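# Set the coat stand upright inside the yellow-taped area

## Task

Get the coat stand standing upright with each of its four feet fully within the yellow tape outline, none resting on the tape itself. It must not topple or be left leaning; either of those is a failure. It only counts if the stand stays put without the robot holding it. When finished, release the stand and move the robot away from it.

## Robot and tools

Robot: a Hello Robot Stretch 4, a single-arm mobile manipulator. It has an omni-wheel base, a lift that slides up and down a mast, a telescoping arm that reaches straight out, a wrist with yaw, pitch and roll joints, and a two-finger gripper. It stands about 1.6 m tall; the base rim lies within 0.23 m of the base origin. Cameras: head_camera, head_left_camera, head_right_camera (fisheye) and wrist_camera.

Frames: the base frame sits on the floor under the base centre, x ahead, y to the left, z up. hand_pose, reported in that frame, is a point between the open fingertips; with all wrist joints at zero its axes line up with the base frame. Its printed position may be slightly off. The odometry frame is where the base frame was when the scene began.

execute_actions(actions, cameras): actions is a list holding one action or nothing (empty just reports state and pictures). An action may have "base", "joints", or both, plus optional "pace" and "contact_limits"; or it may be {"end_of_arm": "enable_torque"} by itself, which re-powers any wrist or gripper motor that cut out, holding it where it is. All motions in one action begin together and may finish at different times; one action lasts at most 15 s.
- base: exactly one key, each a relative offset from where the base last reported itself. translate_m: drive straight, metres, forward positive, -2 to 2. strafe_m: sideways, metres, left positive, -2 to 2. rotate_rad: turn in place, radians, counter-clockwise (left) positive, -3.2 to 3.2.
- joints: absolute targets keyed by joint name (not offsets). lift_m 0 to 1.2 m; arm_m 0 to 0.55 m extension; wrist_yaw_rad -1.134 to 4.276 (0 points ahead, positive turns left, 3.14 tucked back, above 3.4 the arm may block it); wrist_pitch_rad -1.117 to 4.259 (0 level, 1.57 pointing down); wrist_roll_rad -1.117 to 4.259 (0 puts the fingers level with each other, positive turns clockwise viewed from behind); gripper_m -0.038 to 0.141 m, the fingertip gap (negative means fingers pressing together). Tolerances for "done": lift and arm ±0.004, yaw and roll ±0.02, pitch ±0.05, gripper ±0.004. Targets past a range get clipped and flagged; unknown keys or other bad values reject the whole call.
- pace: "slow", "default", "fast" or "max". Base speed 0.1/0.3/0.4/0.6 m/s and turning 1/2/3/4 rad/s respectively, reduced when the lift is above 0.2 (down to 0.3 m/s and 1 rad/s at full height).
- contact_limits: only {"arm_m": value}, 0 (gentlest) to 0.75 (firmest), default 0.5; the arm halts once it pushes that hard.
- cameras: list of names or "all"; omitted/null means all, [] means none.
Anything left out of an action may keep pushing toward its earlier target unseen. If a result reports a stop, the rest of the calls in that reply are skipped.

wait(seconds): 0 to 10 s, commands nothing, returns state and images. zoom_image(camera, region): enlarges [x0, y0, x1, y1] pixels (top-left origin, up to 504x504) of that camera's most recent full image. read_manual(section): only licence texts. finished_scene(scene): closes the scene (give its number) and reports success; irreversible, so call it only once the stand is upright, in the tape, released and the robot has backed off.

Reading results: base_status and joint_status per motion: "done" (for the base, wheels turned the full amount even if slipping), "off_target" (stopped short, may still push), "contact_stop_at_<key>" (blocked; that part goes slack), "limit_stop_at_<name>", "time_out", "torque_fault". After stops other than off_target the old target is dropped. on_its_own lists what wasn't commanded; its "held at" is the held target, not the actual position. lidar_m: 12 distances in metres, 30-degree sectors, first straight ahead, going counter-clockwise (4th left, 7th behind, 10th right); "-" means nothing seen or closer than 0.25 m; thin legs and clear objects may be missed. wrist_depth_mm: 7x7 grid of median depths, 100 to 2000 mm, read from top left. base_odometry counts wheel turns (slip included), heading -3.142 to 3.142; if turned_by_wheels and turned_by_imu differ by more than ~0.1 rad the base hit or slipped. base_tilt in degrees (forward, right positive) has a fixed bias up to ~1.5. motor_effort is percent of max, positive toward higher joint values, peak in brackets; wheel efforts positive mean turning right. Gripper readings don't prove a grasp; a firm squeeze shows as a gripper_m effort change.

Gripping: command a gap smaller than the object; deeper squeezes pull it toward the wrist (up to about a third of the shortfall), opening pushes it back. Stuck fingertips on a surface below: raise the lift.

Avoid: tilting past 6 degrees (limit_stop_at_tilt freezes lift, arm and wheels); driving or turning with over 1 kg held and arm_m above 0.2, especially fast; steady hard pushes with a high gripper or high contact limit; pressing the gripper into things with base or arm moves (wrist torque_fault, fix with enable_torque); a level gripper carrying over ~2 kg; self-collision when pitch is below -0.2 with strong roll. To unfold the wrist at the start, send lift_m 0.4 with wrist_yaw_rad 0 together. Don't drop, slam or knock over the stand; loose objects can occasionally get nudged by the scene. Shorter total robot motion is better.

Each tool is called after "Emit:" as a command line: name --argument value for each argument, lists and objects as JSON in quotes; but a table of rows of numbers goes row by row, as --pt "numbers of a row", without its own name.

## Session

Emit:
execute_actions --actions '[]'

Scene clock: 0.00 s.
base_odometry: x=+0.000 y=+0.000 heading=+0.000 (m, m, rad; odometry frame)
turned_by_wheels: +0.000 (rad since the last result)
turned_by_imu: +0.000 (rad since the last result)
base_tilt: forward=+0.2 right=+0.4 (deg)
lidar_m: 1.93 2.10 2.72 1.23 1.97 1.81 1.80 0.87 0.69 0.66 0.75 1.97
base_status: not commanded
joint_positions: lift_m=+0.125 arm_m=+0.001 wrist_yaw_rad=+3.241 wrist_pitch_rad=+0.013 wrist_roll_rad=-0.011 gripper_m=+0.057
joint_status: not commanded
motor_effort: lift_m=+20 arm_m=-1 wrist_yaw_rad=+1 wrist_pitch_rad=-8 wrist_roll_rad=-1 gripper_m=-4 wheel_0=+0 wheel_1=+0 wheel_2=+0 (%)
hand_pose: x=-0.1236 y=+0.0584 z=+0.2996 quat_wxyz=(-0.050, -0.006, -0.006, +0.999) (m; base frame)
wrist_depth_mm: - 134 133 1921 1921 1756 1808 / - - 133 1921 1921 1808 1708 / - 110 133 1921 1863 1756 1708 / - 128 152 1983 1863 1863 1661 / 205 - 1983 1921 1863 1808 1708 / 221 1229 202 1281 215 1308 1308 / 221 741 809 142 798 854 842
pictures: head_camera, head_left_camera, head_right_camera, wrist_camera
Images, in order (width x height): head_camera 420x560, head_left_camera 420x672, head_right_camera 420x672, wrist_camera 616x392.

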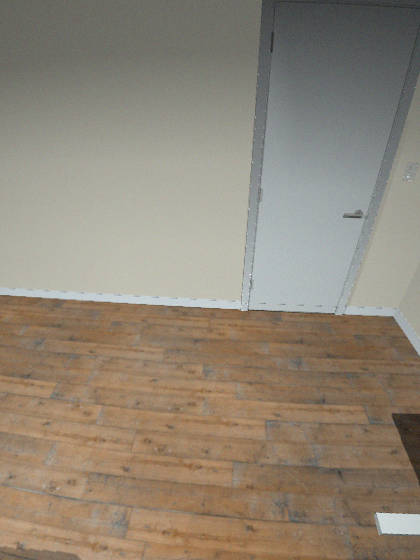

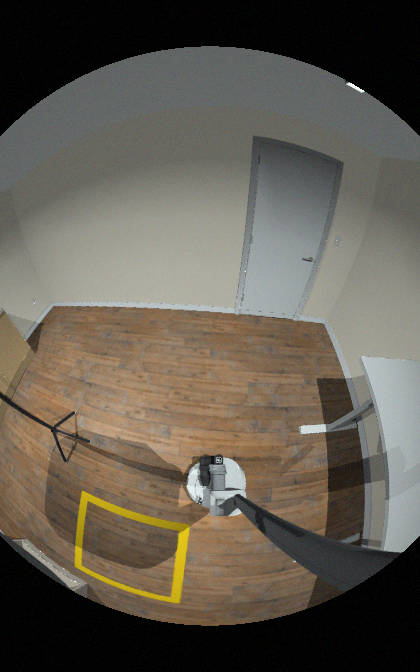

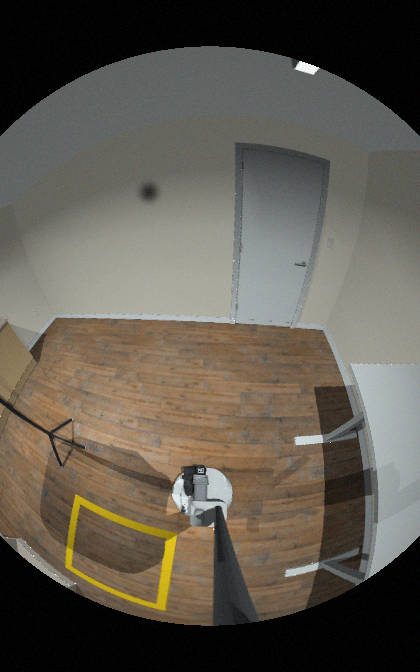

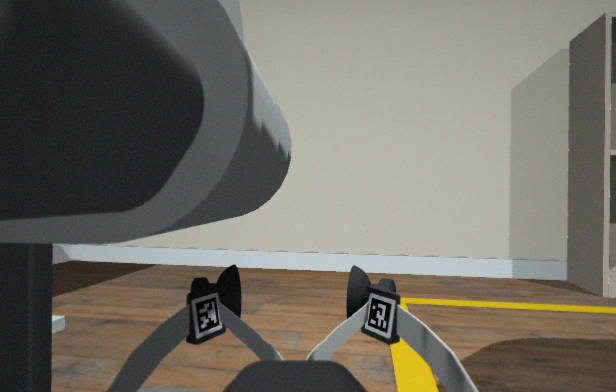

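Emit:
execute_actions --actions '[{"base":{"rotate_rad":1.9},"joints":{"lift_m":0.4,"wrist_yaw_rad":0}}]' --cameras '["head_camera","head_left_camera"]'

Scene clock: 5.93 s.
base_odometry: x=+0.000 y=+0.000 heading=+1.900 (m, m, rad; odometry frame)
turned_by_wheels: +1.900 (rad since the last result)
turned_by_imu: +1.887 (rad since the last result)
base_tilt: forward=+0.2 right=+0.5 (deg)
lidar_m: 2.72 1.78 1.82 1.10 0.73 0.67 0.70 0.92 1.93 1.98 2.52 1.23
base_status: done
joint_positions: lift_m=+0.400 arm_m=+0.001 wrist_yaw_rad=+0.001 wrist_pitch_rad=+0.013 wrist_roll_rad=-0.011 gripper_m=+0.057
joint_status: all done
motor_effort: lift_m=+23(24) arm_m=-1(1) wrist_yaw_rad=-1(10) wrist_pitch_rad=-7(7) wrist_roll_rad=-1(0) gripper_m=-3(5) wheel_0=-2(4) wheel_1=-1(7) wheel_2=-1(8) (%)
hand_pose: x=+0.4606 y=-0.0873 z=+0.5743 quat_wxyz=(+1.000, -0.005, +0.006, +0.000) (m; base frame)
wrist_depth_mm: 1808 - - - - - - / 1756 - - - - - - / 1808 1983 - - - - - / 1756 - - - - - - / 1808 - - - - - - / 1661 1921 202 - 214 - - / 1430 1281 1430 142 1366 1078 1464
pictures: head_camera, head_left_camera
Images, in order (width x height): head_camera 420x560, head_left_camera 420x672.

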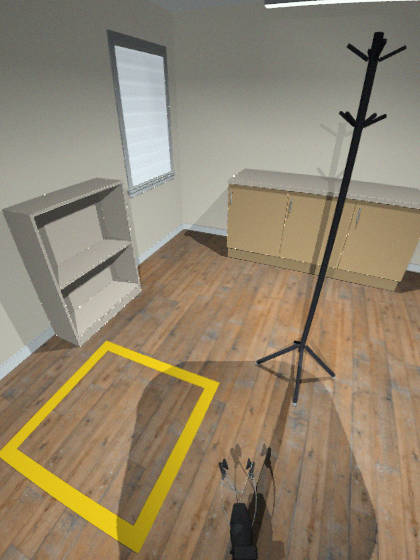

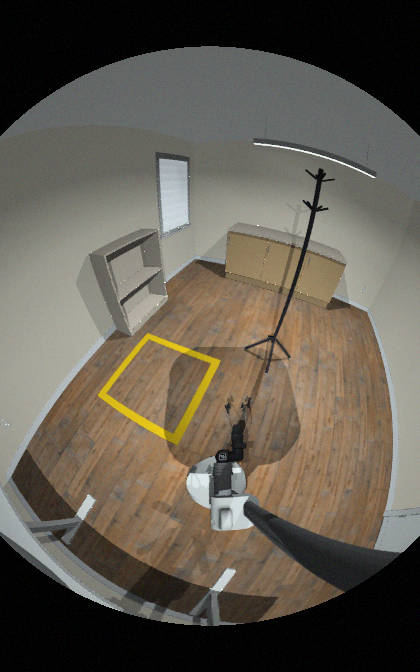

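Emit:
execute_actions --actions '[{"base":{"rotate_rad":-0.37},"joints":{"lift_m":0.75,"gripper_m":0.14}}]' --cameras '[]'

Emit:
execute_actions --actions '[{"base":{"translate_m":0.6}}]' --cameras '["head_camera","wrist_camera"]'

Scene clock: 34.90 s.
base_odometry: x=+0.000 y=+0.000 heading=+1.530 (m, m, rad; odometry frame)
turned_by_wheels: -0.370 (rad since the last result)
turned_by_imu: -0.370 (rad since the last result)
base_tilt: forward=+0.2 right=+0.5 (deg)
lidar_m: 1.25 2.07 1.81 1.80 0.93 0.70 0.68 0.73 1.99 1.93 2.07 2.73
base_status: done
joint_positions: lift_m=+0.750 arm_m=+0.001 wrist_yaw_rad=+0.000 wrist_pitch_rad=+0.013 wrist_roll_rad=-0.011 gripper_m=+0.140
joint_status: all done
motor_effort: lift_m=+23(26) arm_m=-1(1) wrist_yaw_rad=-1(1) wrist_pitch_rad=-7(7) wrist_roll_rad=+0(1) gripper_m=+2(0) wheel_0=+0(7) wheel_1=-1(13) wheel_2=+0(8) (%)
hand_pose: x=+0.4606 y=-0.0874 z=+0.9243 quat_wxyz=(+1.000, -0.005, +0.006, +0.000) (m; base frame)
wrist_depth_mm: - - - - - - - / - - - - - - - / - - - - - - - / - - - - - - - / - - - - - - - / - 200 - - - - - / - - - 142 - - -
pictures: none
No camera images: the call's "cameras" was empty. Leave "cameras" out to get every camera's image.

Scene clock: 38.37 s.
base_odometry: x=+0.025 y=+0.600 heading=+1.530 (m, m, rad; odometry frame)
turned_by_wheels: +0.000 (rad since the last result)
turned_by_imu: -0.005 (rad since the last result)
base_tilt: forward=+0.2 right=+0.5 (deg)
lidar_m: 0.64 2.18 1.52 1.70 1.86 1.30 1.29 1.36 2.05 1.99 2.10 0.83
base_status: done
joint_positions: lift_m=+0.750 arm_m=+0.001 wrist_yaw_rad=+0.000 wrist_pitch_rad=+0.013 wrist_roll_rad=-0.011 gripper_m=+0.140
joint_status: not commanded
motor_effort: lift_m=+21(23) arm_m=-1(1) wrist_yaw_rad=+2(0) wrist_pitch_rad=-7(8) wrist_roll_rad=-2(1) gripper_m=+0(2) wheel_0=+0(5) wheel_1=+0(6) wheel_2=+1(9) (%)
hand_pose: x=+0.4606 y=-0.0874 z=+0.9244 quat_wxyz=(+1.000, -0.005, +0.006, +0.000) (m; base frame)
wrist_depth_mm: - - - - - - - / - - - - - - - / - - - - - - - / - - - - - - - / - 1863 1863 1863 1863 - - / - 200 1808 1863 1863 - - / - 1863 1863 142 1863 - -
pictures: head_camera, wrist_camera
Images, in order (width x height): head_camera 420x560, wrist_camera 616x392.

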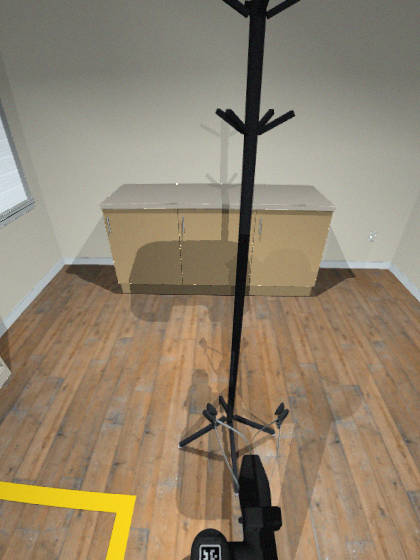

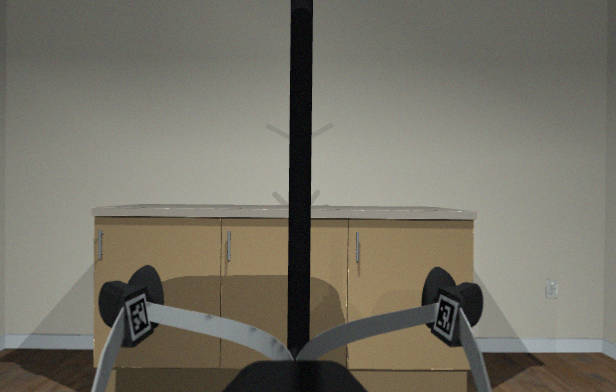

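Emit:
execute_actions --actions '[{"base":{"translate_m":0.15},"joints":{"arm_m":0.15}}]' --cameras '["head_camera","wrist_camera"]'

Scene clock: 45.60 s.
base_odometry: x=+0.031 y=+0.749 heading=+1.530 (m, m, rad; odometry frame)
turned_by_wheels: +0.000 (rad since the last result)
turned_by_imu: -0.002 (rad since the last result)
base_tilt: forward=+0.2 right=+0.5 (deg)
lidar_m: 0.50 2.02 1.52 1.46 1.87 1.47 1.46 1.54 2.05 1.98 2.09 0.59
base_status: done
joint_positions: lift_m=+0.750 arm_m=+0.149 wrist_yaw_rad=+0.000 wrist_pitch_rad=+0.013 wrist_roll_rad=-0.011 gripper_m=+0.140
joint_status: all done
motor_effort: lift_m=+22(22) arm_m=+5(6) wrist_yaw_rad=-1(3) wrist_pitch_rad=-8(7) wrist_roll_rad=-1(1) gripper_m=+0(2) wheel_0=+2(5) wheel_1=+2(4) wheel_2=+0(9) (%)
hand_pose: x=+0.6085 y=-0.0874 z=+0.9245 quat_wxyz=(+1.000, -0.005, +0.006, +0.000) (m; base frame)
wrist_depth_mm: - - - 258 - - - / - - - 259 - - - / - - - 260 - - - / - - - 262 - - - / - 1537 1576 264 1537 1576 - / - 200 1537 265 1537 1537 - / 1921 1576 1537 142 1576 1618 -
pictures: head_camera, wrist_camera
Images, in order (width x height): head_camera 420x560, wrist_camera 616x392.

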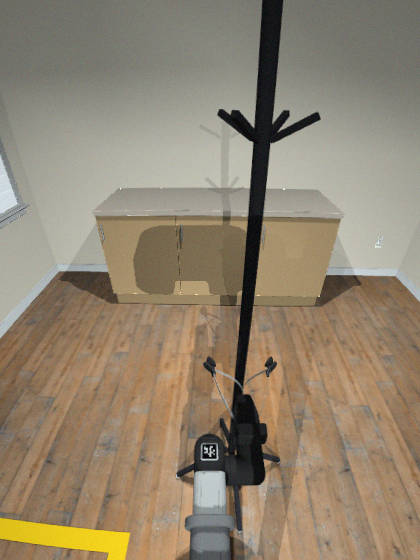

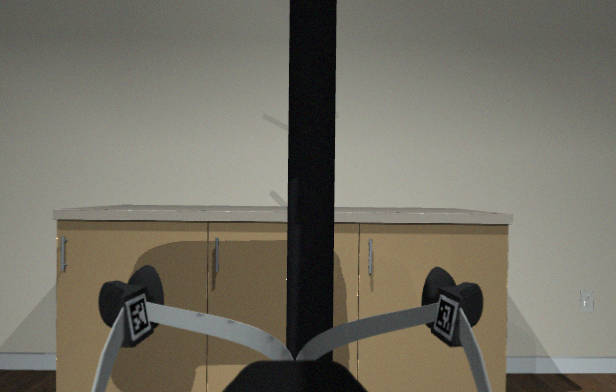

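Emit:
execute_actions --actions '[{"joints":{"arm_m":0.195}}]' --cameras '[]'

Emit:
execute_actions --actions '[{"joints":{"gripper_m":-0.03}}]' --cameras '["wrist_camera"]'

Scene clock: 52.27 s.
base_odometry: x=+0.031 y=+0.749 heading=+1.530 (m, m, rad; odometry frame)
turned_by_wheels: +0.000 (rad since the last result)
turned_by_imu: -0.001 (rad since the last result)
base_tilt: forward=+0.2 right=+0.5 (deg)
lidar_m: 0.51 2.03 1.51 1.48 1.87 1.46 1.47 1.54 2.04 1.98 2.06 0.61
base_status: not commanded
joint_positions: lift_m=+0.750 arm_m=+0.194 wrist_yaw_rad=+0.000 wrist_pitch_rad=+0.013 wrist_roll_rad=-0.011 gripper_m=+0.140
joint_status: all done
motor_effort: lift_m=+22(22) arm_m=+5(5) wrist_yaw_rad=+0(2) wrist_pitch_rad=-7(7) wrist_roll_rad=+0(2) gripper_m=+0(1) wheel_0=+2(2) wheel_1=+2(2) wheel_2=+0(0) (%)
hand_pose: x=+0.6535 y=-0.0874 z=+0.9245 quat_wxyz=(+1.000, -0.005, +0.006, +0.000) (m; base frame)
wrist_depth_mm: - - - 211 - - - / - - - 211 - - - / - - - 212 - - - / - - - 211 - - - / - 1537 1499 211 1499 1499 - / - 200 1499 211 1537 1499 - / 1983 1499 1499 142 1537 1537 -
pictures: none
No camera images: the call's "cameras" was empty. Leave "cameras" out to get every camera's image.

Scene clock: 54.83 s.
base_odometry: x=+0.031 y=+0.749 heading=+1.529 (m, m, rad; odometry frame)
turned_by_wheels: -0.001 (rad since the last result)
turned_by_imu: -0.001 (rad since the last result)
base_tilt: forward=+0.2 right=+0.5 (deg)
lidar_m: 0.48 2.00 1.53 1.48 1.88 1.46 1.47 1.52 2.05 1.97 2.10 0.56
base_status: not commanded
joint_positions: lift_m=+0.750 arm_m=+0.194 wrist_yaw_rad=+0.001 wrist_pitch_rad=+0.009 wrist_roll_rad=-0.011 gripper_m=-0.029
joint_status: all done
motor_effort: lift_m=+21(22) arm_m=+3(5) wrist_yaw_rad=-2(25) wrist_pitch_rad=+3(8) wrist_roll_rad=-1(1) gripper_m=-23(24) wheel_0=-3(4) wheel_1=-1(2) wheel_2=-1(2) (%)
hand_pose: x=+0.6539 y=-0.0872 z=+0.9255 quat_wxyz=(+1.000, -0.006, +0.005, +0.000) (m; base frame)
wrist_depth_mm: - - - 198 - - - / - - - 199 - - - / - - - 199 - - - / - - - 199 - - - / - 1499 1499 200 1499 1537 - / - 1499 193 196 186 1537 - / - 159 1499 136 1499 1537 -
pictures: wrist_camera
Images, in order (width x height): wrist_camera 616x392.

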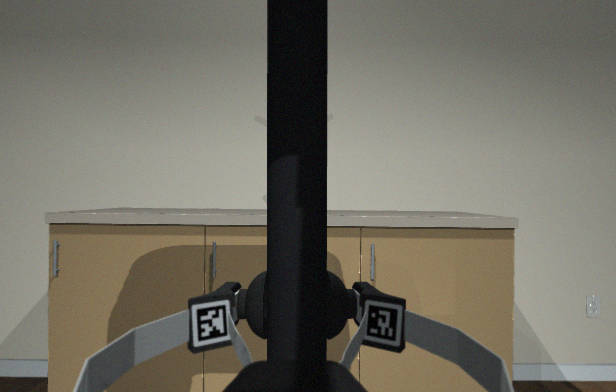

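Emit:
execute_actions --actions '[{"joints":{"lift_m":0.80},"pace":"slow"}]' --cameras '["head_left_camera"]'

Scene clock: 59.57 s.
base_odometry: x=+0.031 y=+0.749 heading=+1.529 (m, m, rad; odometry frame)
turned_by_wheels: +0.000 (rad since the last result)
turned_by_imu: -0.001 (rad since the last result)
base_tilt: forward=+0.2 right=+0.5 (deg)
lidar_m: 0.52 2.02 1.51 1.49 1.89 1.48 1.46 1.54 2.06 1.98 2.08 0.59
base_status: not commanded
joint_positions: lift_m=+0.799 arm_m=+0.194 wrist_yaw_rad=+0.001 wrist_pitch_rad=+0.036 wrist_roll_rad=-0.011 gripper_m=-0.029
joint_status: all done
on_its_own: wrist_pitch_rad is at rest, and its effort (-75) is outside its rest range (-23 to +23)
motor_effort: lift_m=+31(32) arm_m=+3(3) wrist_yaw_rad=-3(1) wrist_pitch_rad=-75(84) wrist_roll_rad=+1(1) gripper_m=-23(22) wheel_0=-2(3) wheel_1=-1(1) wheel_2=-1(1) (%)
hand_pose: x=+0.6537 y=-0.0871 z=+0.9668 quat_wxyz=(+1.000, -0.006, +0.018, +0.001) (m; base frame)
wrist_depth_mm: - - - 182 - - - / - - - 183 - - - / - - - 185 - - - / - - - 186 - - - / - 1537 1499 189 1537 1499 - / - 1576 197 190 187 1537 - / 1921 160 1576 145 1537 1499 -
pictures: head_left_camera
Images, in order (width x height): head_left_camera 420x672.

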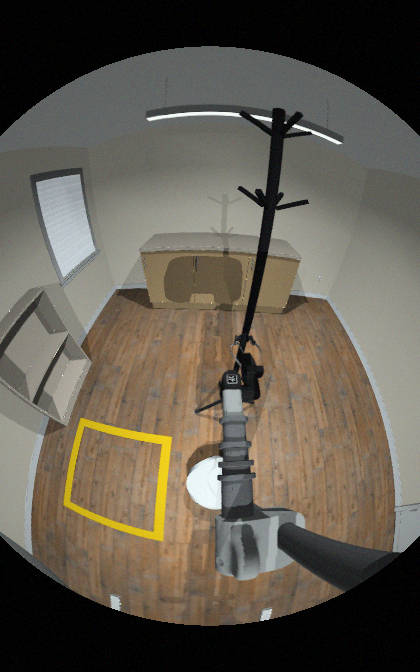

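Emit:
execute_actions --actions '[{"joints":{"lift_m":0.82},"pace":"slow"}]' --cameras '["head_camera"]'

Scene clock: 74.30 s.
base_odometry: x=+0.031 y=+0.749 heading=+1.529 (m, m, rad; odometry frame)
turned_by_wheels: +0.000 (rad since the last result)
turned_by_imu: -0.001 (rad since the last result)
base_tilt: forward=+0.2 right=+0.5 (deg)
lidar_m: 0.49 2.02 1.50 1.50 1.86 1.47 1.43 1.54 2.04 1.98 2.09 0.56
base_status: not commanded
joint_positions: lift_m=+0.819 arm_m=+0.194 wrist_yaw_rad=+0.001 wrist_pitch_rad=+0.031 wrist_roll_rad=-0.011 gripper_m=-0.029
joint_status: all done
on_its_own: wrist_pitch_rad is at rest, and its effort (-60) is outside its rest range (-23 to +23)
motor_effort: lift_m=+29(31) arm_m=+3(3) wrist_yaw_rad=-4(3) wrist_pitch_rad=-60(83) wrist_roll_rad=+1(0) gripper_m=-18(21) wheel_0=-1(2) wheel_1=-1(0) wheel_2=-1(1) (%)
hand_pose: x=+0.6538 y=-0.0870 z=+0.9886 quat_wxyz=(+1.000, -0.006, +0.015, +0.001) (m; base frame)
wrist_depth_mm: - - - 171 - - - / - - - 173 - - - / - - - 175 - - - / - - - 177 - - - / - 1537 1537 178 1537 1537 - / - 1499 190 180 1537 1576 - / 1983 158 1537 153 1537 1576 -
pictures: head_camera
Images, in order (width x height): head_camera 420x560.

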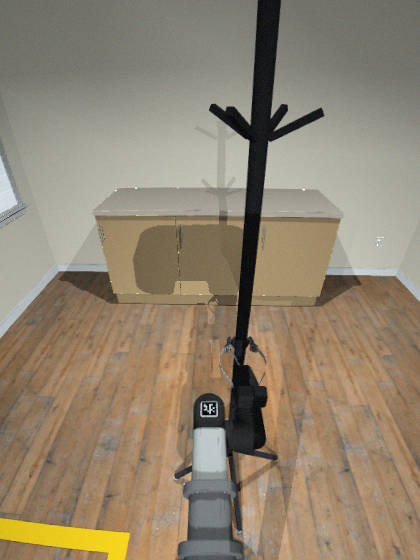

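Emit:
execute_actions --actions '[{"base":{"rotate_rad":1.845},"pace":"slow"}]' --cameras '["head_camera","head_left_camera"]'

Scene clock: 95.00 s.
base_odometry: x=+0.031 y=+0.749 heading=-2.909 (m, m, rad; odometry frame)
turned_by_wheels: +1.844 (rad since the last result)
turned_by_imu: +1.829 (rad since the last result)
base_tilt: forward=+0.2 right=+0.5 (deg)
lidar_m: 0.64 1.61 1.42 1.44 2.22 1.98 2.01 2.34 0.44 0.31 0.37 0.38
base_status: done
joint_positions: lift_m=+0.820 arm_m=+0.194 wrist_yaw_rad=-0.001 wrist_pitch_rad=+0.033 wrist_roll_rad=-0.013 gripper_m=-0.030
joint_status: not commanded
on_its_own: wrist_pitch_rad is at rest, and its effort (-66) is outside its rest range (-23 to +23)
motor_effort: lift_m=+25(29) arm_m=+3(4) wrist_yaw_rad=+3(32) wrist_pitch_rad=-66(70) wrist_roll_rad=+7(6) gripper_m=-14(18) wheel_0=-4(12) wheel_1=-2(8) wheel_2=-2(9) (%)
hand_pose: x=+0.6537 y=-0.0876 z=+0.9883 quat_wxyz=(+1.000, -0.006, +0.016, +0.000) (m; base frame)
wrist_depth_mm: 1661 1537 1397 1366 1281 1255 1182 / 1708 1537 255 1397 1308 1255 1182 / 1661 1576 223 1397 1308 1255 1182 / 1708 1576 204 1366 1308 1229 1138 / 1708 1618 1499 1366 1308 1255 1138 / 1708 1618 183 166 1308 1255 1160 / 1708 154 1499 145 1336 976 1060
pictures: head_camera, head_left_camera
Images, in order (width x height): head_camera 420x560, head_left_camera 420x672.

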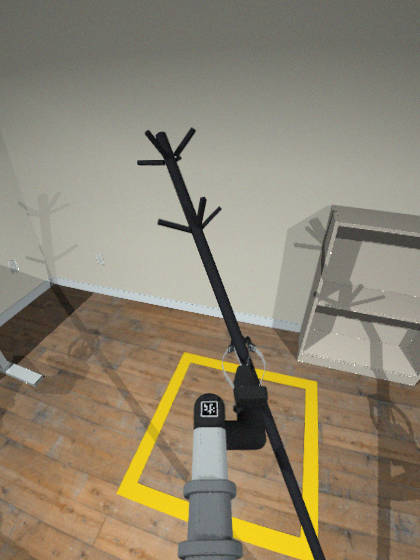

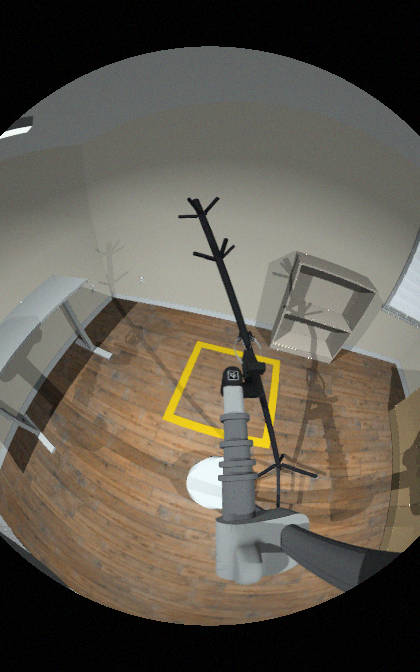

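Emit:
execute_actions --actions '[{"joints":{"lift_m":0.95},"pace":"slow"}]' --cameras '["head_camera","head_left_camera"]'

Scene clock: 107.40 s.
base_odometry: x=+0.031 y=+0.749 heading=-2.909 (m, m, rad; odometry frame)
turned_by_wheels: +0.000 (rad since the last result)
turned_by_imu: -0.002 (rad since the last result)
base_tilt: forward=+0.2 right=+0.5 (deg)
lidar_m: 0.61 1.63 1.43 1.45 2.25 1.98 2.00 2.36 0.39 0.29 0.37 0.37
base_status: not commanded
joint_positions: lift_m=+0.949 arm_m=+0.194 wrist_yaw_rad=+0.000 wrist_pitch_rad=+0.028 wrist_roll_rad=-0.013 gripper_m=-0.030
joint_status: all done
on_its_own: wrist_pitch_rad is at rest, and its effort (-53) is outside its rest range (-23 to +23)
motor_effort: lift_m=+28(31) arm_m=+3(3) wrist_yaw_rad=+1(1) wrist_pitch_rad=-53(69) wrist_roll_rad=+4(4) gripper_m=-15(14) wheel_0=-4(4) wheel_1=-2(2) wheel_2=-1(2) (%)
hand_pose: x=+0.6537 y=-0.0874 z=+1.1193 quat_wxyz=(+1.000, -0.006, +0.014, +0.000) (m; base frame)
wrist_depth_mm: 1661 1576 274 1366 1308 1229 1182 / 1661 1576 240 1397 1308 1255 1182 / 1708 1576 220 1397 1336 1255 1182 / 1661 1576 1499 1366 1336 1255 1182 / 1708 1576 1464 1336 1336 1255 1138 / 1708 1618 183 167 1308 1281 1138 / 1708 154 1499 145 1336 1008 1160
pictures: head_camera, head_left_camera
Images, in order (width x height): head_camera 420x560, head_left_camera 420x672.

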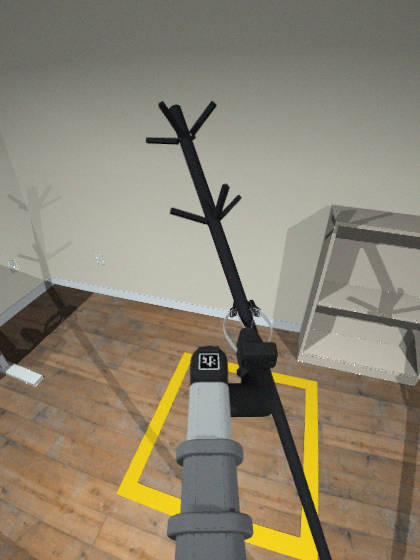

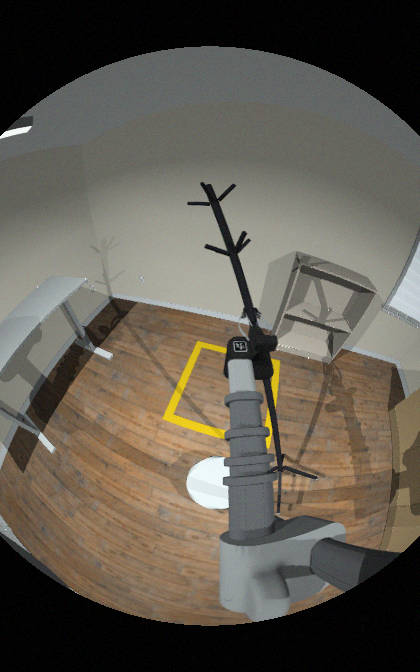

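Emit:
execute_actions --actions '[{"base":{"rotate_rad":-0.7},"joints":{"arm_m":0.12},"pace":"slow"}]' --cameras '["head_camera","head_left_camera"]'

Scene clock: 133.93 s.
base_odometry: x=+0.031 y=+0.749 heading=+2.675 (m, m, rad; odometry frame)
turned_by_wheels: -0.699 (rad since the last result)
turned_by_imu: -0.693 (rad since the last result)
base_tilt: forward=+0.2 right=+0.4 (deg)
lidar_m: 0.54 1.71 1.92 1.44 1.42 2.42 2.03 1.98 2.14 1.93 0.34 0.30
base_status: done
joint_positions: lift_m=+0.950 arm_m=+0.121 wrist_yaw_rad=+0.004 wrist_pitch_rad=+0.008 wrist_roll_rad=-0.012 gripper_m=-0.030
joint_status: all done
motor_effort: lift_m=+20(28) arm_m=-5(7) wrist_yaw_rad=-9(36) wrist_pitch_rad=+6(53) wrist_roll_rad=+1(7) gripper_m=-13(15) wheel_0=+5(12) wheel_1=+3(7) wheel_2=+2(13) (%)
hand_pose: x=+0.5806 y=-0.0863 z=+1.1258 quat_wxyz=(+1.000, -0.006, +0.004, +0.002) (m; base frame)
wrist_depth_mm: 1229 1366 204 1661 1808 - - / 1255 1366 194 1661 1863 - - / 1255 1366 1430 1661 1863 - - / 1255 1397 1430 1661 1863 - - / 1255 1366 1397 181 1863 - - / 1255 1336 181 166 1756 - - / 1255 1078 1366 148 1397 - -
pictures: head_camera, head_left_camera
Images, in order (width x height): head_camera 420x560, head_left_camera 420x672.

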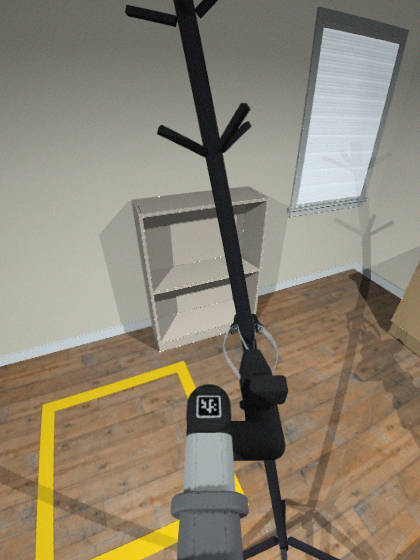

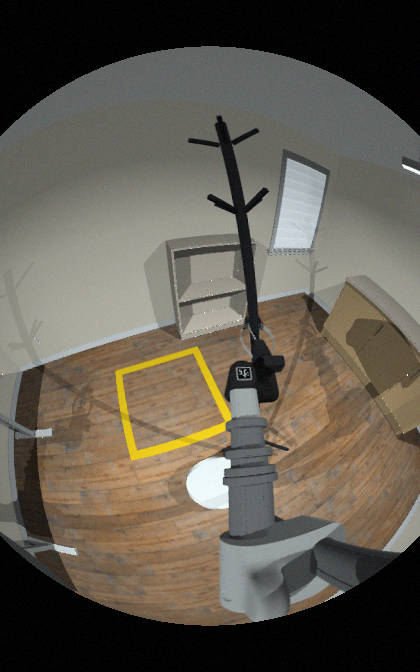

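Working. Continue.

Emit:
execute_actions --actions '[{"base":{"rotate_rad":-0.45},"joints":{"arm_m":0.05},"pace":"slow"}]' --cameras '["head_camera","head_left_camera"]'

Scene clock: 139.47 s.
base_odometry: x=+0.031 y=+0.749 heading=+2.225 (m, m, rad; odometry frame)
turned_by_wheels: -0.450 (rad since the last result)
turned_by_imu: -0.448 (rad since the last result)
base_tilt: forward=+0.2 right=+0.5 (deg)
lidar_m: 0.31 1.48 1.77 1.99 1.43 1.43 2.39 1.98 1.99 2.25 1.91 0.27
base_status: done
joint_positions: lift_m=+0.950 arm_m=+0.051 wrist_yaw_rad=-0.002 wrist_pitch_rad=+0.015 wrist_roll_rad=-0.012 gripper_m=-0.030
joint_status: all done
motor_effort: lift_m=+20(20) arm_m=-4(2) wrist_yaw_rad=+9(20) wrist_pitch_rad=-15(15) wrist_roll_rad=+1(2) gripper_m=-15(15) wheel_0=+2(10) wheel_1=+2(3) wheel_2=-1(9) (%)
hand_pose: x=+0.5098 y=-0.0881 z=+1.1239 quat_wxyz=(+1.000, -0.006, +0.008, -0.001) (m; base frame)
wrist_depth_mm: 1397 1661 1983 170 - - 1863 / 1430 1708 1983 165 - - 1863 / 1464 1708 1983 161 - - 1921 / 1430 1708 1983 158 - - 1921 / 1366 1576 1983 155 - 1863 1863 / 1366 1576 183 153 1756 1576 1430 / 1308 154 1983 149 1808 1537 1430
pictures: head_camera, head_left_camera
Images, in order (width x height): head_camera 420x560, head_left_camera 420x672.

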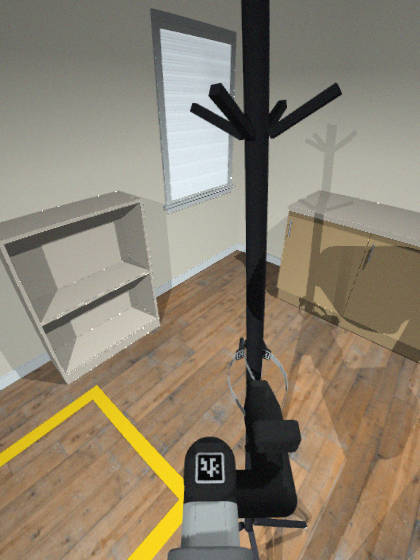

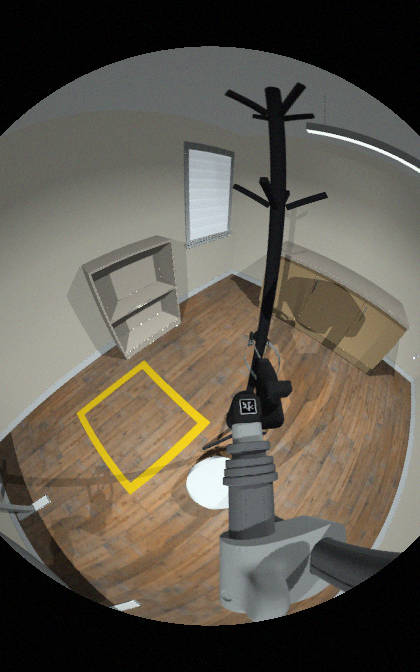

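Emit:
execute_actions --actions '[{"joints":{"gripper_m":0.07}}]' --cameras '[]'

Emit:
execute_actions --actions '[{"joints":{"lift_m":0.15}}]' --cameras '["head_camera","head_left_camera"]'

Scene clock: 149.33 s.
base_odometry: x=+0.031 y=+0.749 heading=+2.225 (m, m, rad; odometry frame)
turned_by_wheels: +0.000 (rad since the last result)
turned_by_imu: -0.002 (rad since the last result)
base_tilt: forward=+0.2 right=+0.5 (deg)
lidar_m: 0.30 1.50 1.76 2.01 1.45 1.44 2.35 1.98 1.98 2.25 1.92 0.27
base_status: not commanded
joint_positions: lift_m=+0.950 arm_m=+0.050 wrist_yaw_rad=-0.003 wrist_pitch_rad=+0.012 wrist_roll_rad=-0.011 gripper_m=+0.070
joint_status: all done
motor_effort: lift_m=+20(20) arm_m=-2(4) wrist_yaw_rad=+7(12) wrist_pitch_rad=-5(14) wrist_roll_rad=+2(1) gripper_m=-4(13) wheel_0=+2(2) wheel_1=+2(2) wheel_2=-2(2) (%)
hand_pose: x=+0.5096 y=-0.0882 z=+1.1248 quat_wxyz=(+1.000, -0.006, +0.006, -0.001) (m; base frame)
wrist_depth_mm: 1397 1708 1983 147 - - 1863 / 1430 1708 1921 144 - - 1921 / 1430 1708 1983 141 - - 1921 / 1430 1708 1983 139 - - 1863 / 1366 1576 1983 137 - 1921 1863 / 1397 1499 196 135 207 1576 1430 / 1336 1464 1983 132 - 1537 1397
pictures: none
No camera images: the call's "cameras" was empty. Leave "cameras" out to get every camera's image.

Scene clock: 155.87 s.
torque_fault: wrist_roll_rad switched itself off since the last result.
base_odometry: x=+0.031 y=+0.749 heading=+2.225 (m, m, rad; odometry frame)
turned_by_wheels: +0.000 (rad since the last result)
turned_by_imu: +0.092 (rad since the last result)
base_tilt: forward=+0.2 right=+0.5 (deg)
lidar_m: 0.42 0.43 0.49 0.89 1.40 1.41 2.26 1.98 1.99 2.36 0.54 0.46
base_status: not commanded
joint_positions: lift_m=+0.136 arm_m=+0.050 wrist_yaw_rad=+0.002 wrist_pitch_rad=+0.035 wrist_roll_rad=-1.128 gripper_m=+0.070
joint_status: lift_m contact_stop (moved -0.814 of -0.800)
on_its_own: lift_m is slack since a contact_stop (your +0.150 is given up); wrist_roll_rad is off since a torque_fault, until you send "end_of_arm": "enable_torque" (its first target -0.011 is given up); wrist_pitch_rad is at rest, and its effort (-72) is outside its rest range (-23 to +23)
motor_effort: lift_m=+25(31) arm_m=+2(7) wrist_yaw_rad=-5(98) wrist_pitch_rad=-72(100) wrist_roll_rad=-1(100) gripper_m=-8(16) wheel_0=+0(26) wheel_1=+1(10) wheel_2=+0(7) (%)
hand_pose: x=+0.5091 y=-0.0869 z=+0.3041 quat_wxyz=(+0.845, -0.535, +0.014, +0.010) (m; base frame)
wrist_depth_mm: 154 1138 1464 1537 1576 1863 - / 148 1118 1576 1576 1921 - - / 154 169 1499 1983 - - - / 512 164 1537 - - - - / 484 172 189 - - - - / 445 204 179 1708 199 1708 - / 404 512 186 148 1661 1537 1983
pictures: head_camera, head_left_camera
Images, in order (width x height): head_camera 420x560, head_left_camera 420x672.

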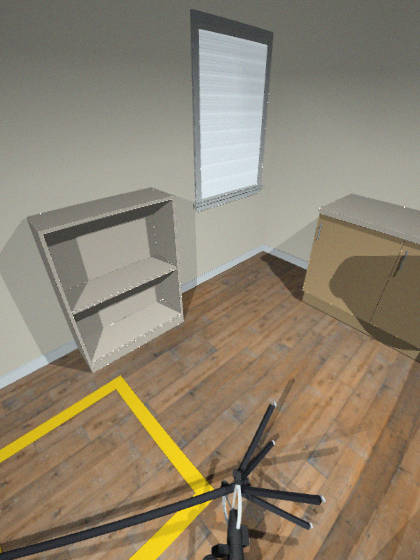

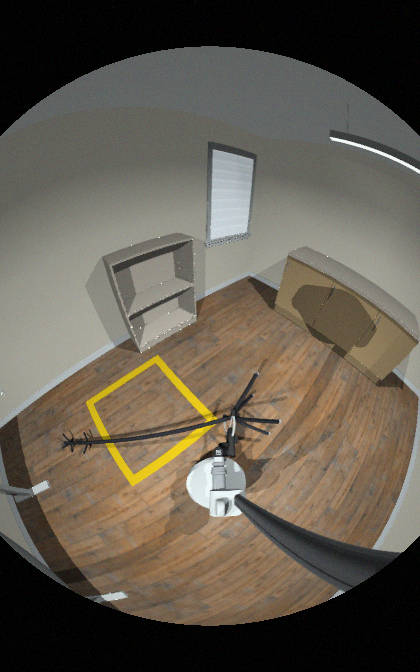

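Emit:
execute_actions --actions '[{"end_of_arm":"enable_torque"}]' --cameras '[]'

Emit:
execute_actions --actions '[{"joints":{"gripper_m":0.14,"lift_m":0.3}}]' --cameras '["head_camera","wrist_camera"]'

Scene clock: 169.53 s.
base_odometry: x=+0.031 y=+0.749 heading=+2.225 (m, m, rad; odometry frame)
turned_by_wheels: +0.000 (rad since the last result)
turned_by_imu: -0.004 (rad since the last result)
base_tilt: forward=+0.2 right=+0.5 (deg)
lidar_m: 0.44 0.42 0.52 0.90 1.41 1.41 2.25 1.98 1.99 2.37 0.52 0.46
base_status: not commanded
joint_positions: lift_m=+0.048 arm_m=+0.050 wrist_yaw_rad=-0.002 wrist_pitch_rad=+0.033 wrist_roll_rad=-1.128 gripper_m=+0.070
joint_status: not commanded
end_of_arm: enable_torque: each motor that was off is on again
on_its_own: wrist_roll_rad is held at -1.128, not at its first target -0.011, since a torque_fault; lift_m is slack since a contact_stop (your +0.150 is given up); wrist_pitch_rad is at rest, and its effort (-66) is outside its rest range (-23 to +23)
motor_effort: lift_m=+20(20) arm_m=+2(2) wrist_yaw_rad=+7(7) wrist_pitch_rad=-66(65) wrist_roll_rad=+0(0) gripper_m=-7(7) wheel_0=+0(0) wheel_1=+0(0) wheel_2=+0(0) (%)
hand_pose: x=+0.5088 y=-0.0880 z=+0.2171 quat_wxyz=(+0.845, -0.535, +0.014, +0.008) (m; base frame)
wrist_depth_mm: 145 1078 1464 1537 1576 1863 - / 149 854 1499 1661 1921 - - / 399 161 1430 - - - - / 399 165 1182 - - - - / 364 449 183 - - - - / 330 404 182 1336 199 1708 - / 307 377 492 149 1661 1499 1537
pictures: none
No camera images: the call's "cameras" was empty. Leave "cameras" out to get every camera's image.

Scene clock: 171.63 s.
base_odometry: x=+0.031 y=+0.749 heading=+2.225 (m, m, rad; odometry frame)
turned_by_wheels: +0.000 (rad since the last result)
turned_by_imu: -0.001 (rad since the last result)
base_tilt: forward=+0.2 right=+0.5 (deg)
lidar_m: 0.45 0.43 0.51 0.90 1.39 1.41 2.28 1.99 1.99 2.38 0.52 0.44
base_status: not commanded
joint_positions: lift_m=+0.299 arm_m=+0.050 wrist_yaw_rad=+0.002 wrist_pitch_rad=+0.035 wrist_roll_rad=-1.128 gripper_m=+0.140
joint_status: all done
on_its_own: wrist_roll_rad is held at -1.128, not at its first target -0.011, since a torque_fault; wrist_pitch_rad is at rest, and its effort (-71) is outside its rest range (-23 to +23)
motor_effort: lift_m=+31(29) arm_m=+1(2) wrist_yaw_rad=-6(11) wrist_pitch_rad=-71(74) wrist_roll_rad=-1(0) gripper_m=-4(12) wheel_0=+0(0) wheel_1=+0(0) wheel_2=+0(0) (%)
hand_pose: x=+0.5092 y=-0.0868 z=+0.4673 quat_wxyz=(+0.845, -0.535, +0.014, +0.010) (m; base frame)
wrist_depth_mm: 1078 1366 1430 1537 1576 1863 - / 991 1336 1618 1576 1921 - - / 168 1308 1576 1983 - - - / 164 1182 1983 - - - - / 668 177 1808 - - - - / 621 180 200 244 268 413 - / 603 809 185 145 1661 1537 -
pictures: head_camera, wrist_camera
Images, in order (width x height): head_camera 420x560, wrist_camera 616x392.

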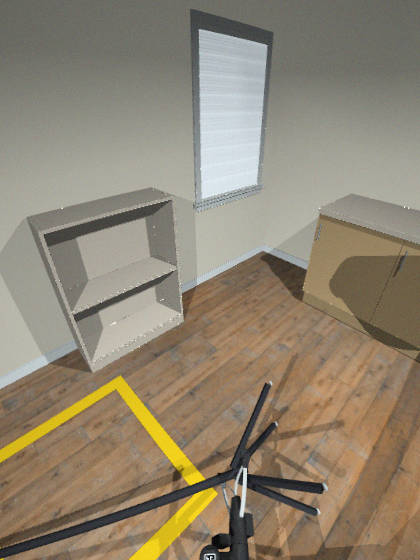

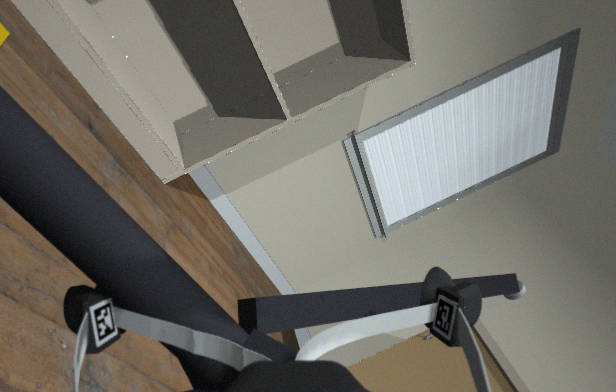

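Emit:
execute_actions --actions '[{"joints":{"lift_m":0.06},"pace":"slow"}]' --cameras '[]'

Emit:
execute_actions --actions '[{"base":{"translate_m":-0.3},"pace":"slow"}]' --cameras '["head_camera","head_left_camera"]'

Scene clock: 207.17 s.
base_odometry: x=+0.031 y=+0.749 heading=+2.224 (m, m, rad; odometry frame)
turned_by_wheels: +0.000 (rad since the last result)
turned_by_imu: -0.002 (rad since the last result)
base_tilt: forward=+0.2 right=+0.5 (deg)
lidar_m: 0.41 0.43 0.50 0.89 1.39 1.40 2.27 1.97 1.99 2.37 1.95 0.47
base_status: not commanded
joint_positions: lift_m=+0.060 arm_m=+0.050 wrist_yaw_rad=+0.000 wrist_pitch_rad=+0.017 wrist_roll_rad=-1.128 gripper_m=+0.140
joint_status: all done
on_its_own: wrist_roll_rad is held at -1.128, not at its first target -0.011, since a torque_fault
motor_effort: lift_m=+18(26) arm_m=+1(1) wrist_yaw_rad=+1(12) wrist_pitch_rad=-22(71) wrist_roll_rad=+0(2) gripper_m=+0(7) wheel_0=+0(0) wheel_1=+1(0) wheel_2=-1(1) (%)
hand_pose: x=+0.5092 y=-0.0875 z=+0.2333 quat_wxyz=(+0.845, -0.535, +0.007, +0.005) (m; base frame)
wrist_depth_mm: 634 1118 1464 1537 1618 1863 - / 159 976 1537 1618 1921 - - / 161 809 1499 1983 - - - / 387 178 1397 - - - - / 394 179 1042 - - - - / 357 185 204 1618 332 1618 - / 332 442 195 141 1661 1537 1863
pictures: none
No camera images: the call's "cameras" was empty. Leave "cameras" out to get every camera's image.

Scene clock: 211.47 s.
base_odometry: x=+0.213 y=+0.511 heading=+2.224 (m, m, rad; odometry frame)
turned_by_wheels: +0.000 (rad since the last result)
turned_by_imu: +0.000 (rad since the last result)
base_tilt: forward=+0.2 right=+0.5 (deg)
lidar_m: 0.70 0.69 0.83 1.34 1.19 1.21 2.01 1.77 1.78 2.14 2.14 0.69
base_status: done
joint_positions: lift_m=+0.060 arm_m=+0.050 wrist_yaw_rad=-0.001 wrist_pitch_rad=+0.013 wrist_roll_rad=-1.128 gripper_m=+0.140
joint_status: not commanded
on_its_own: wrist_roll_rad is held at -1.128, not at its first target -0.011, since a torque_fault
motor_effort: lift_m=+19(19) arm_m=+1(1) wrist_yaw_rad=+1(5) wrist_pitch_rad=-8(22) wrist_roll_rad=-1(0) gripper_m=+0(0) wheel_0=-2(5) wheel_1=-2(5) wheel_2=+1(8) (%)
hand_pose: x=+0.5092 y=-0.0876 z=+0.2345 quat_wxyz=(+0.845, -0.535, +0.006, +0.003) (m; base frame)
wrist_depth_mm: 634 1308 1661 1808 1921 - - / 564 768 1808 1921 1921 - - / 500 741 1756 - - - - / 445 683 1025 - - - - / 402 580 842 - - - - / 366 200 477 455 621 1863 - / 338 449 597 142 1756 1756 -
pictures: head_camera, head_left_camera
Images, in order (width x height): head_camera 420x560, head_left_camera 420x672.

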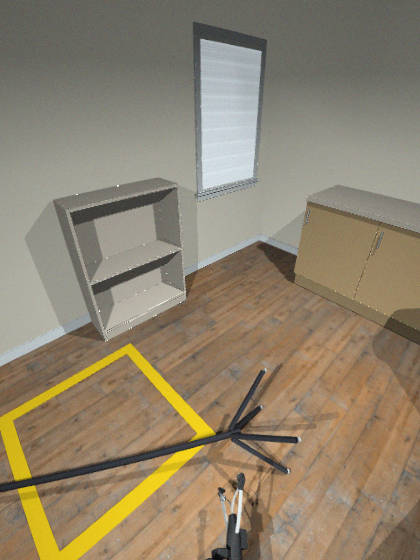

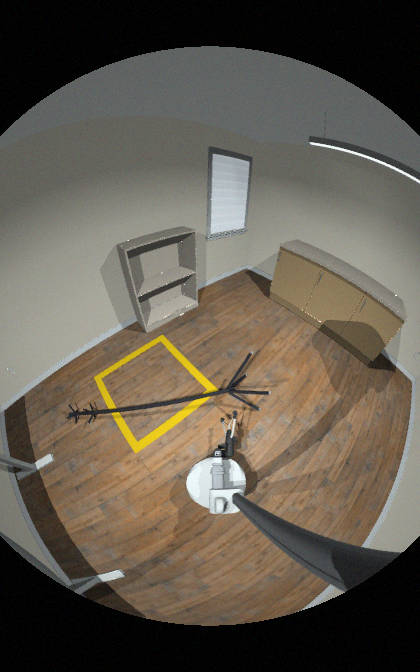

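Emit:
execute_actions --actions '[{"base":{"rotate_rad":0.22},"joints":{"lift_m":0.4,"wrist_yaw_rad":1.57,"wrist_pitch_rad":1.57,"wrist_roll_rad":0.0,"arm_m":0.3}}]' --cameras '[]'

Emit:
execute_actions --actions '[{"base":{"strafe_m":0.95}}]' --cameras '[]'

Emit:
execute_actions --actions '[{"base":{"translate_m":0.08}}]'

Scene clock: 280.50 s.
base_odometry: x=+0.213 y=+0.511 heading=+2.444 (m, m, rad; odometry frame)
turned_by_wheels: +0.220 (rad since the last result)
turned_by_imu: +0.217 (rad since the last result)
base_tilt: forward=+0.2 right=+0.5 (deg)
lidar_m: 0.69 0.73 0.95 1.25 1.19 1.27 1.86 1.76 1.85 2.22 2.13 0.71
base_status: done
joint_positions: lift_m=+0.400 arm_m=+0.299 wrist_yaw_rad=+1.569 wrist_pitch_rad=+1.570 wrist_roll_rad=+0.000 gripper_m=+0.140
joint_status: all done
motor_effort: lift_m=+23(28) arm_m=+5(6) wrist_yaw_rad=+1(7) wrist_pitch_rad=+1(6) wrist_roll_rad=+1(5) gripper_m=-1(2) wheel_0=-1(5) wheel_1=+0(8) wheel_2=+0(7) (%)
hand_pose: x=+0.5574 y=+0.0002 z=+0.2895 quat_wxyz=(+0.501, -0.499, +0.500, +0.500) (m; base frame)
wrist_depth_mm: 508 512 512 517 521 525 530 / 508 508 517 512 521 525 530 / 504 508 512 517 521 521 525 / 504 508 508 512 517 517 525 / 508 504 512 517 517 521 525 / 504 200 508 512 517 521 521 / 504 504 504 143 517 345 525
pictures: none
No camera images: the call's "cameras" was empty. Leave "cameras" out to get every camera's image.

Scene clock: 285.00 s.
base_odometry: x=-0.397 y=-0.217 heading=+2.444 (m, m, rad; odometry frame)
turned_by_wheels: +0.000 (rad since the last result)
turned_by_imu: -0.003 (rad since the last result)
base_tilt: forward=+0.2 right=+0.5 (deg)
lidar_m: 0.68 1.49 0.52 0.38 0.36 0.40 0.55 2.22 2.35 3.11 1.00 0.71
base_status: done
joint_positions: lift_m=+0.400 arm_m=+0.299 wrist_yaw_rad=+1.570 wrist_pitch_rad=+1.570 wrist_roll_rad=+0.000 gripper_m=+0.140
joint_status: not commanded
motor_effort: lift_m=+23(22) arm_m=+5(5) wrist_yaw_rad=+2(1) wrist_pitch_rad=-1(0) wrist_roll_rad=+0(0) gripper_m=-1(0) wheel_0=+1(7) wheel_1=-1(10) wheel_2=+0(0) (%)
hand_pose: x=+0.5574 y=+0.0002 z=+0.2895 quat_wxyz=(+0.500, -0.500, +0.500, +0.500) (m; base frame)
wrist_depth_mm: 508 508 512 517 462 525 525 / 504 508 512 517 521 525 525 / 504 508 512 512 517 521 525 / 508 504 512 517 413 521 521 / 500 504 508 517 517 517 521 / 504 200 504 512 397 517 521 / 504 504 508 143 512 517 525
pictures: none
No camera images: the call's "cameras" was empty. Leave "cameras" out to get every camera's image.

Scene clock: 286.40 s.
base_odometry: x=-0.458 y=-0.166 heading=+2.444 (m, m, rad; odometry frame)
turned_by_wheels: +0.000 (rad since the last result)
turned_by_imu: -0.001 (rad since the last result)
base_tilt: forward=+0.2 right=+0.5 (deg)
lidar_m: 0.59 0.61 0.58 0.43 0.38 0.44 0.57 2.29 2.43 3.06 0.88 0.63
base_status: done
joint_positions: lift_m=+0.400 arm_m=+0.299 wrist_yaw_rad=+1.570 wrist_pitch_rad=+1.570 wrist_roll_rad=+0.000 gripper_m=+0.140
joint_status: not commanded
motor_effort: lift_m=+22(23) arm_m=+5(5) wrist_yaw_rad=+2(3) wrist_pitch_rad=-2(1) wrist_roll_rad=+0(1) gripper_m=+0(1) wheel_0=+1(6) wheel_1=-1(3) wheel_2=+0(9) (%)
hand_pose: x=+0.5575 y=+0.0002 z=+0.2895 quat_wxyz=(+0.500, -0.500, +0.500, +0.500) (m; base frame)
wrist_depth_mm: 508 512 517 517 517 521 530 / 504 508 512 517 521 525 525 / 504 508 512 512 521 521 525 / 504 508 512 517 517 521 525 / 504 504 512 512 517 521 525 / 500 200 508 512 394 521 521 / 500 508 512 143 512 521 521
pictures: head_camera, head_left_camera, head_right_camera, wrist_camera
Images, in order (width x height): head_camera 420x560, head_left_camera 420x672, head_right_camera 420x672, wrist_camera 616x392.

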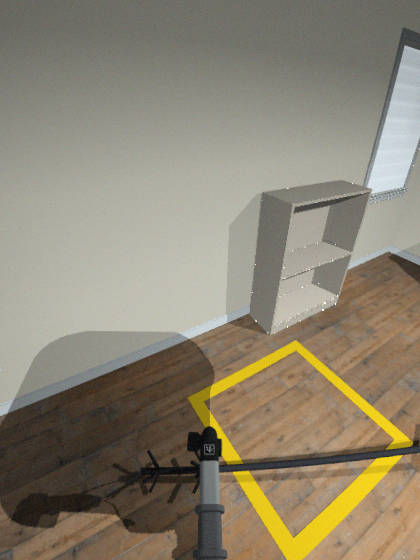

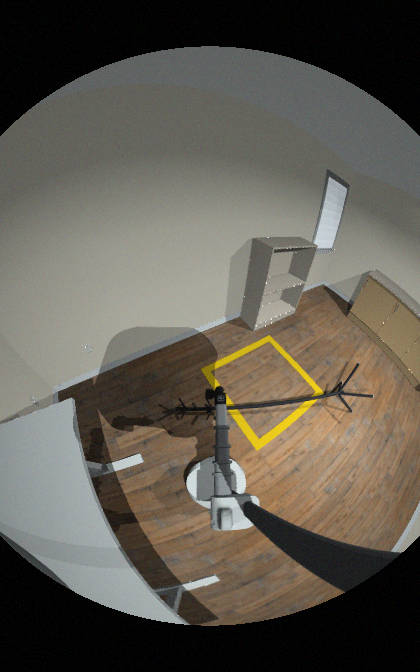

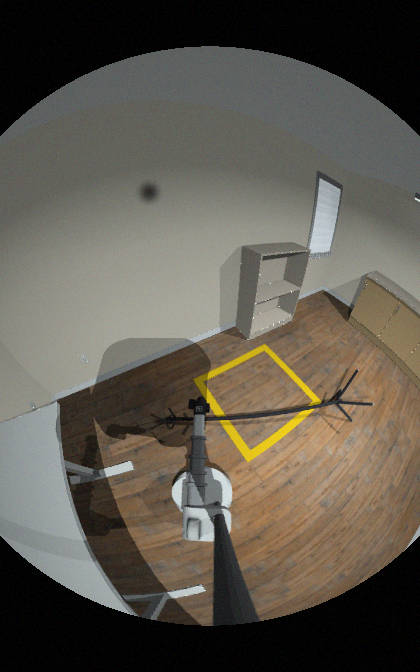

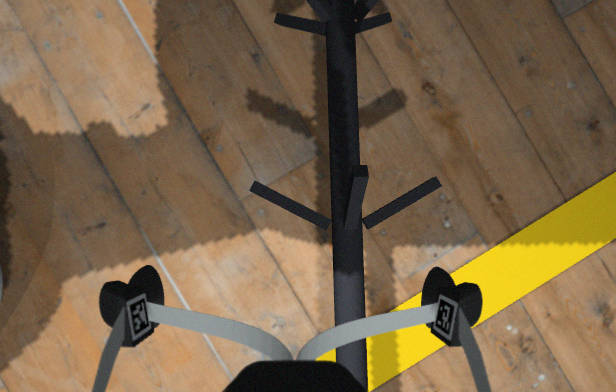

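Emit:
execute_actions --actions '[{"base":{"strafe_m":-0.12}}]' --cameras '[]'

Emit:
execute_actions --actions '[{"base":{"translate_m":0.045}}]' --cameras '["wrist_camera"]'

Scene clock: 299.13 s.
base_odometry: x=-0.381 y=-0.074 heading=+2.444 (m, m, rad; odometry frame)
turned_by_wheels: +0.000 (rad since the last result)
turned_by_imu: -0.001 (rad since the last result)
base_tilt: forward=+0.2 right=+0.5 (deg)
lidar_m: 0.58 0.63 0.72 0.52 0.50 0.54 0.80 2.23 2.35 2.96 0.90 0.62
base_status: done
joint_positions: lift_m=+0.400 arm_m=+0.299 wrist_yaw_rad=+1.570 wrist_pitch_rad=+1.570 wrist_roll_rad=+0.000 gripper_m=+0.140
joint_status: not commanded
motor_effort: lift_m=+22(22) arm_m=+5(5) wrist_yaw_rad=+1(2) wrist_pitch_rad=+1(1) wrist_roll_rad=+3(2) gripper_m=+2(0) wheel_0=+0(7) wheel_1=+0(9) wheel_2=-1(2) (%)
hand_pose: x=+0.5575 y=+0.0002 z=+0.2895 quat_wxyz=(+0.500, -0.500, +0.500, +0.500) (m; base frame)
wrist_depth_mm: 508 508 512 512 521 525 530 / 508 508 512 512 521 525 530 / 504 508 508 517 517 525 525 / 504 508 512 517 521 521 525 / 504 508 512 517 517 521 521 / 504 200 508 512 384 521 525 / 500 504 508 143 517 517 525
pictures: none
No camera images: the call's "cameras" was empty. Leave "cameras" out to get every camera's image.

Scene clock: 300.27 s.
base_odometry: x=-0.416 y=-0.045 heading=+2.444 (m, m, rad; odometry frame)
turned_by_wheels: +0.000 (rad since the last result)
turned_by_imu: +0.000 (rad since the last result)
base_tilt: forward=+0.2 right=+0.5 (deg)
lidar_m: 0.54 0.57 0.75 0.56 0.53 0.56 0.80 2.27 2.40 2.89 0.82 0.58
base_status: done
joint_positions: lift_m=+0.400 arm_m=+0.299 wrist_yaw_rad=+1.570 wrist_pitch_rad=+1.570 wrist_roll_rad=+0.000 gripper_m=+0.140
joint_status: not commanded
motor_effort: lift_m=+22(23) arm_m=+5(5) wrist_yaw_rad=+2(2) wrist_pitch_rad=-1(2) wrist_roll_rad=+2(2) gripper_m=-2(1) wheel_0=+2(4) wheel_1=+1(3) wheel_2=+1(9) (%)
hand_pose: x=+0.5575 y=+0.0002 z=+0.2895 quat_wxyz=(+0.500, -0.500, +0.500, +0.500) (m; base frame)
wrist_depth_mm: 504 512 517 517 521 525 525 / 508 512 512 517 521 525 521 / 508 508 512 512 517 521 530 / 504 508 512 512 517 521 525 / 504 508 508 512 521 521 525 / 504 200 508 508 517 517 525 / 504 504 508 143 517 517 525
pictures: wrist_camera
Images, in order (width x height): wrist_camera 616x392.

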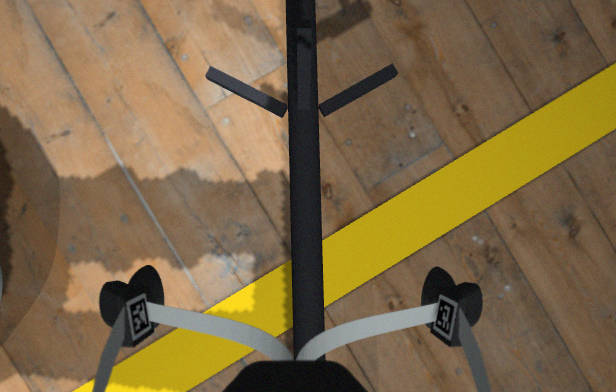

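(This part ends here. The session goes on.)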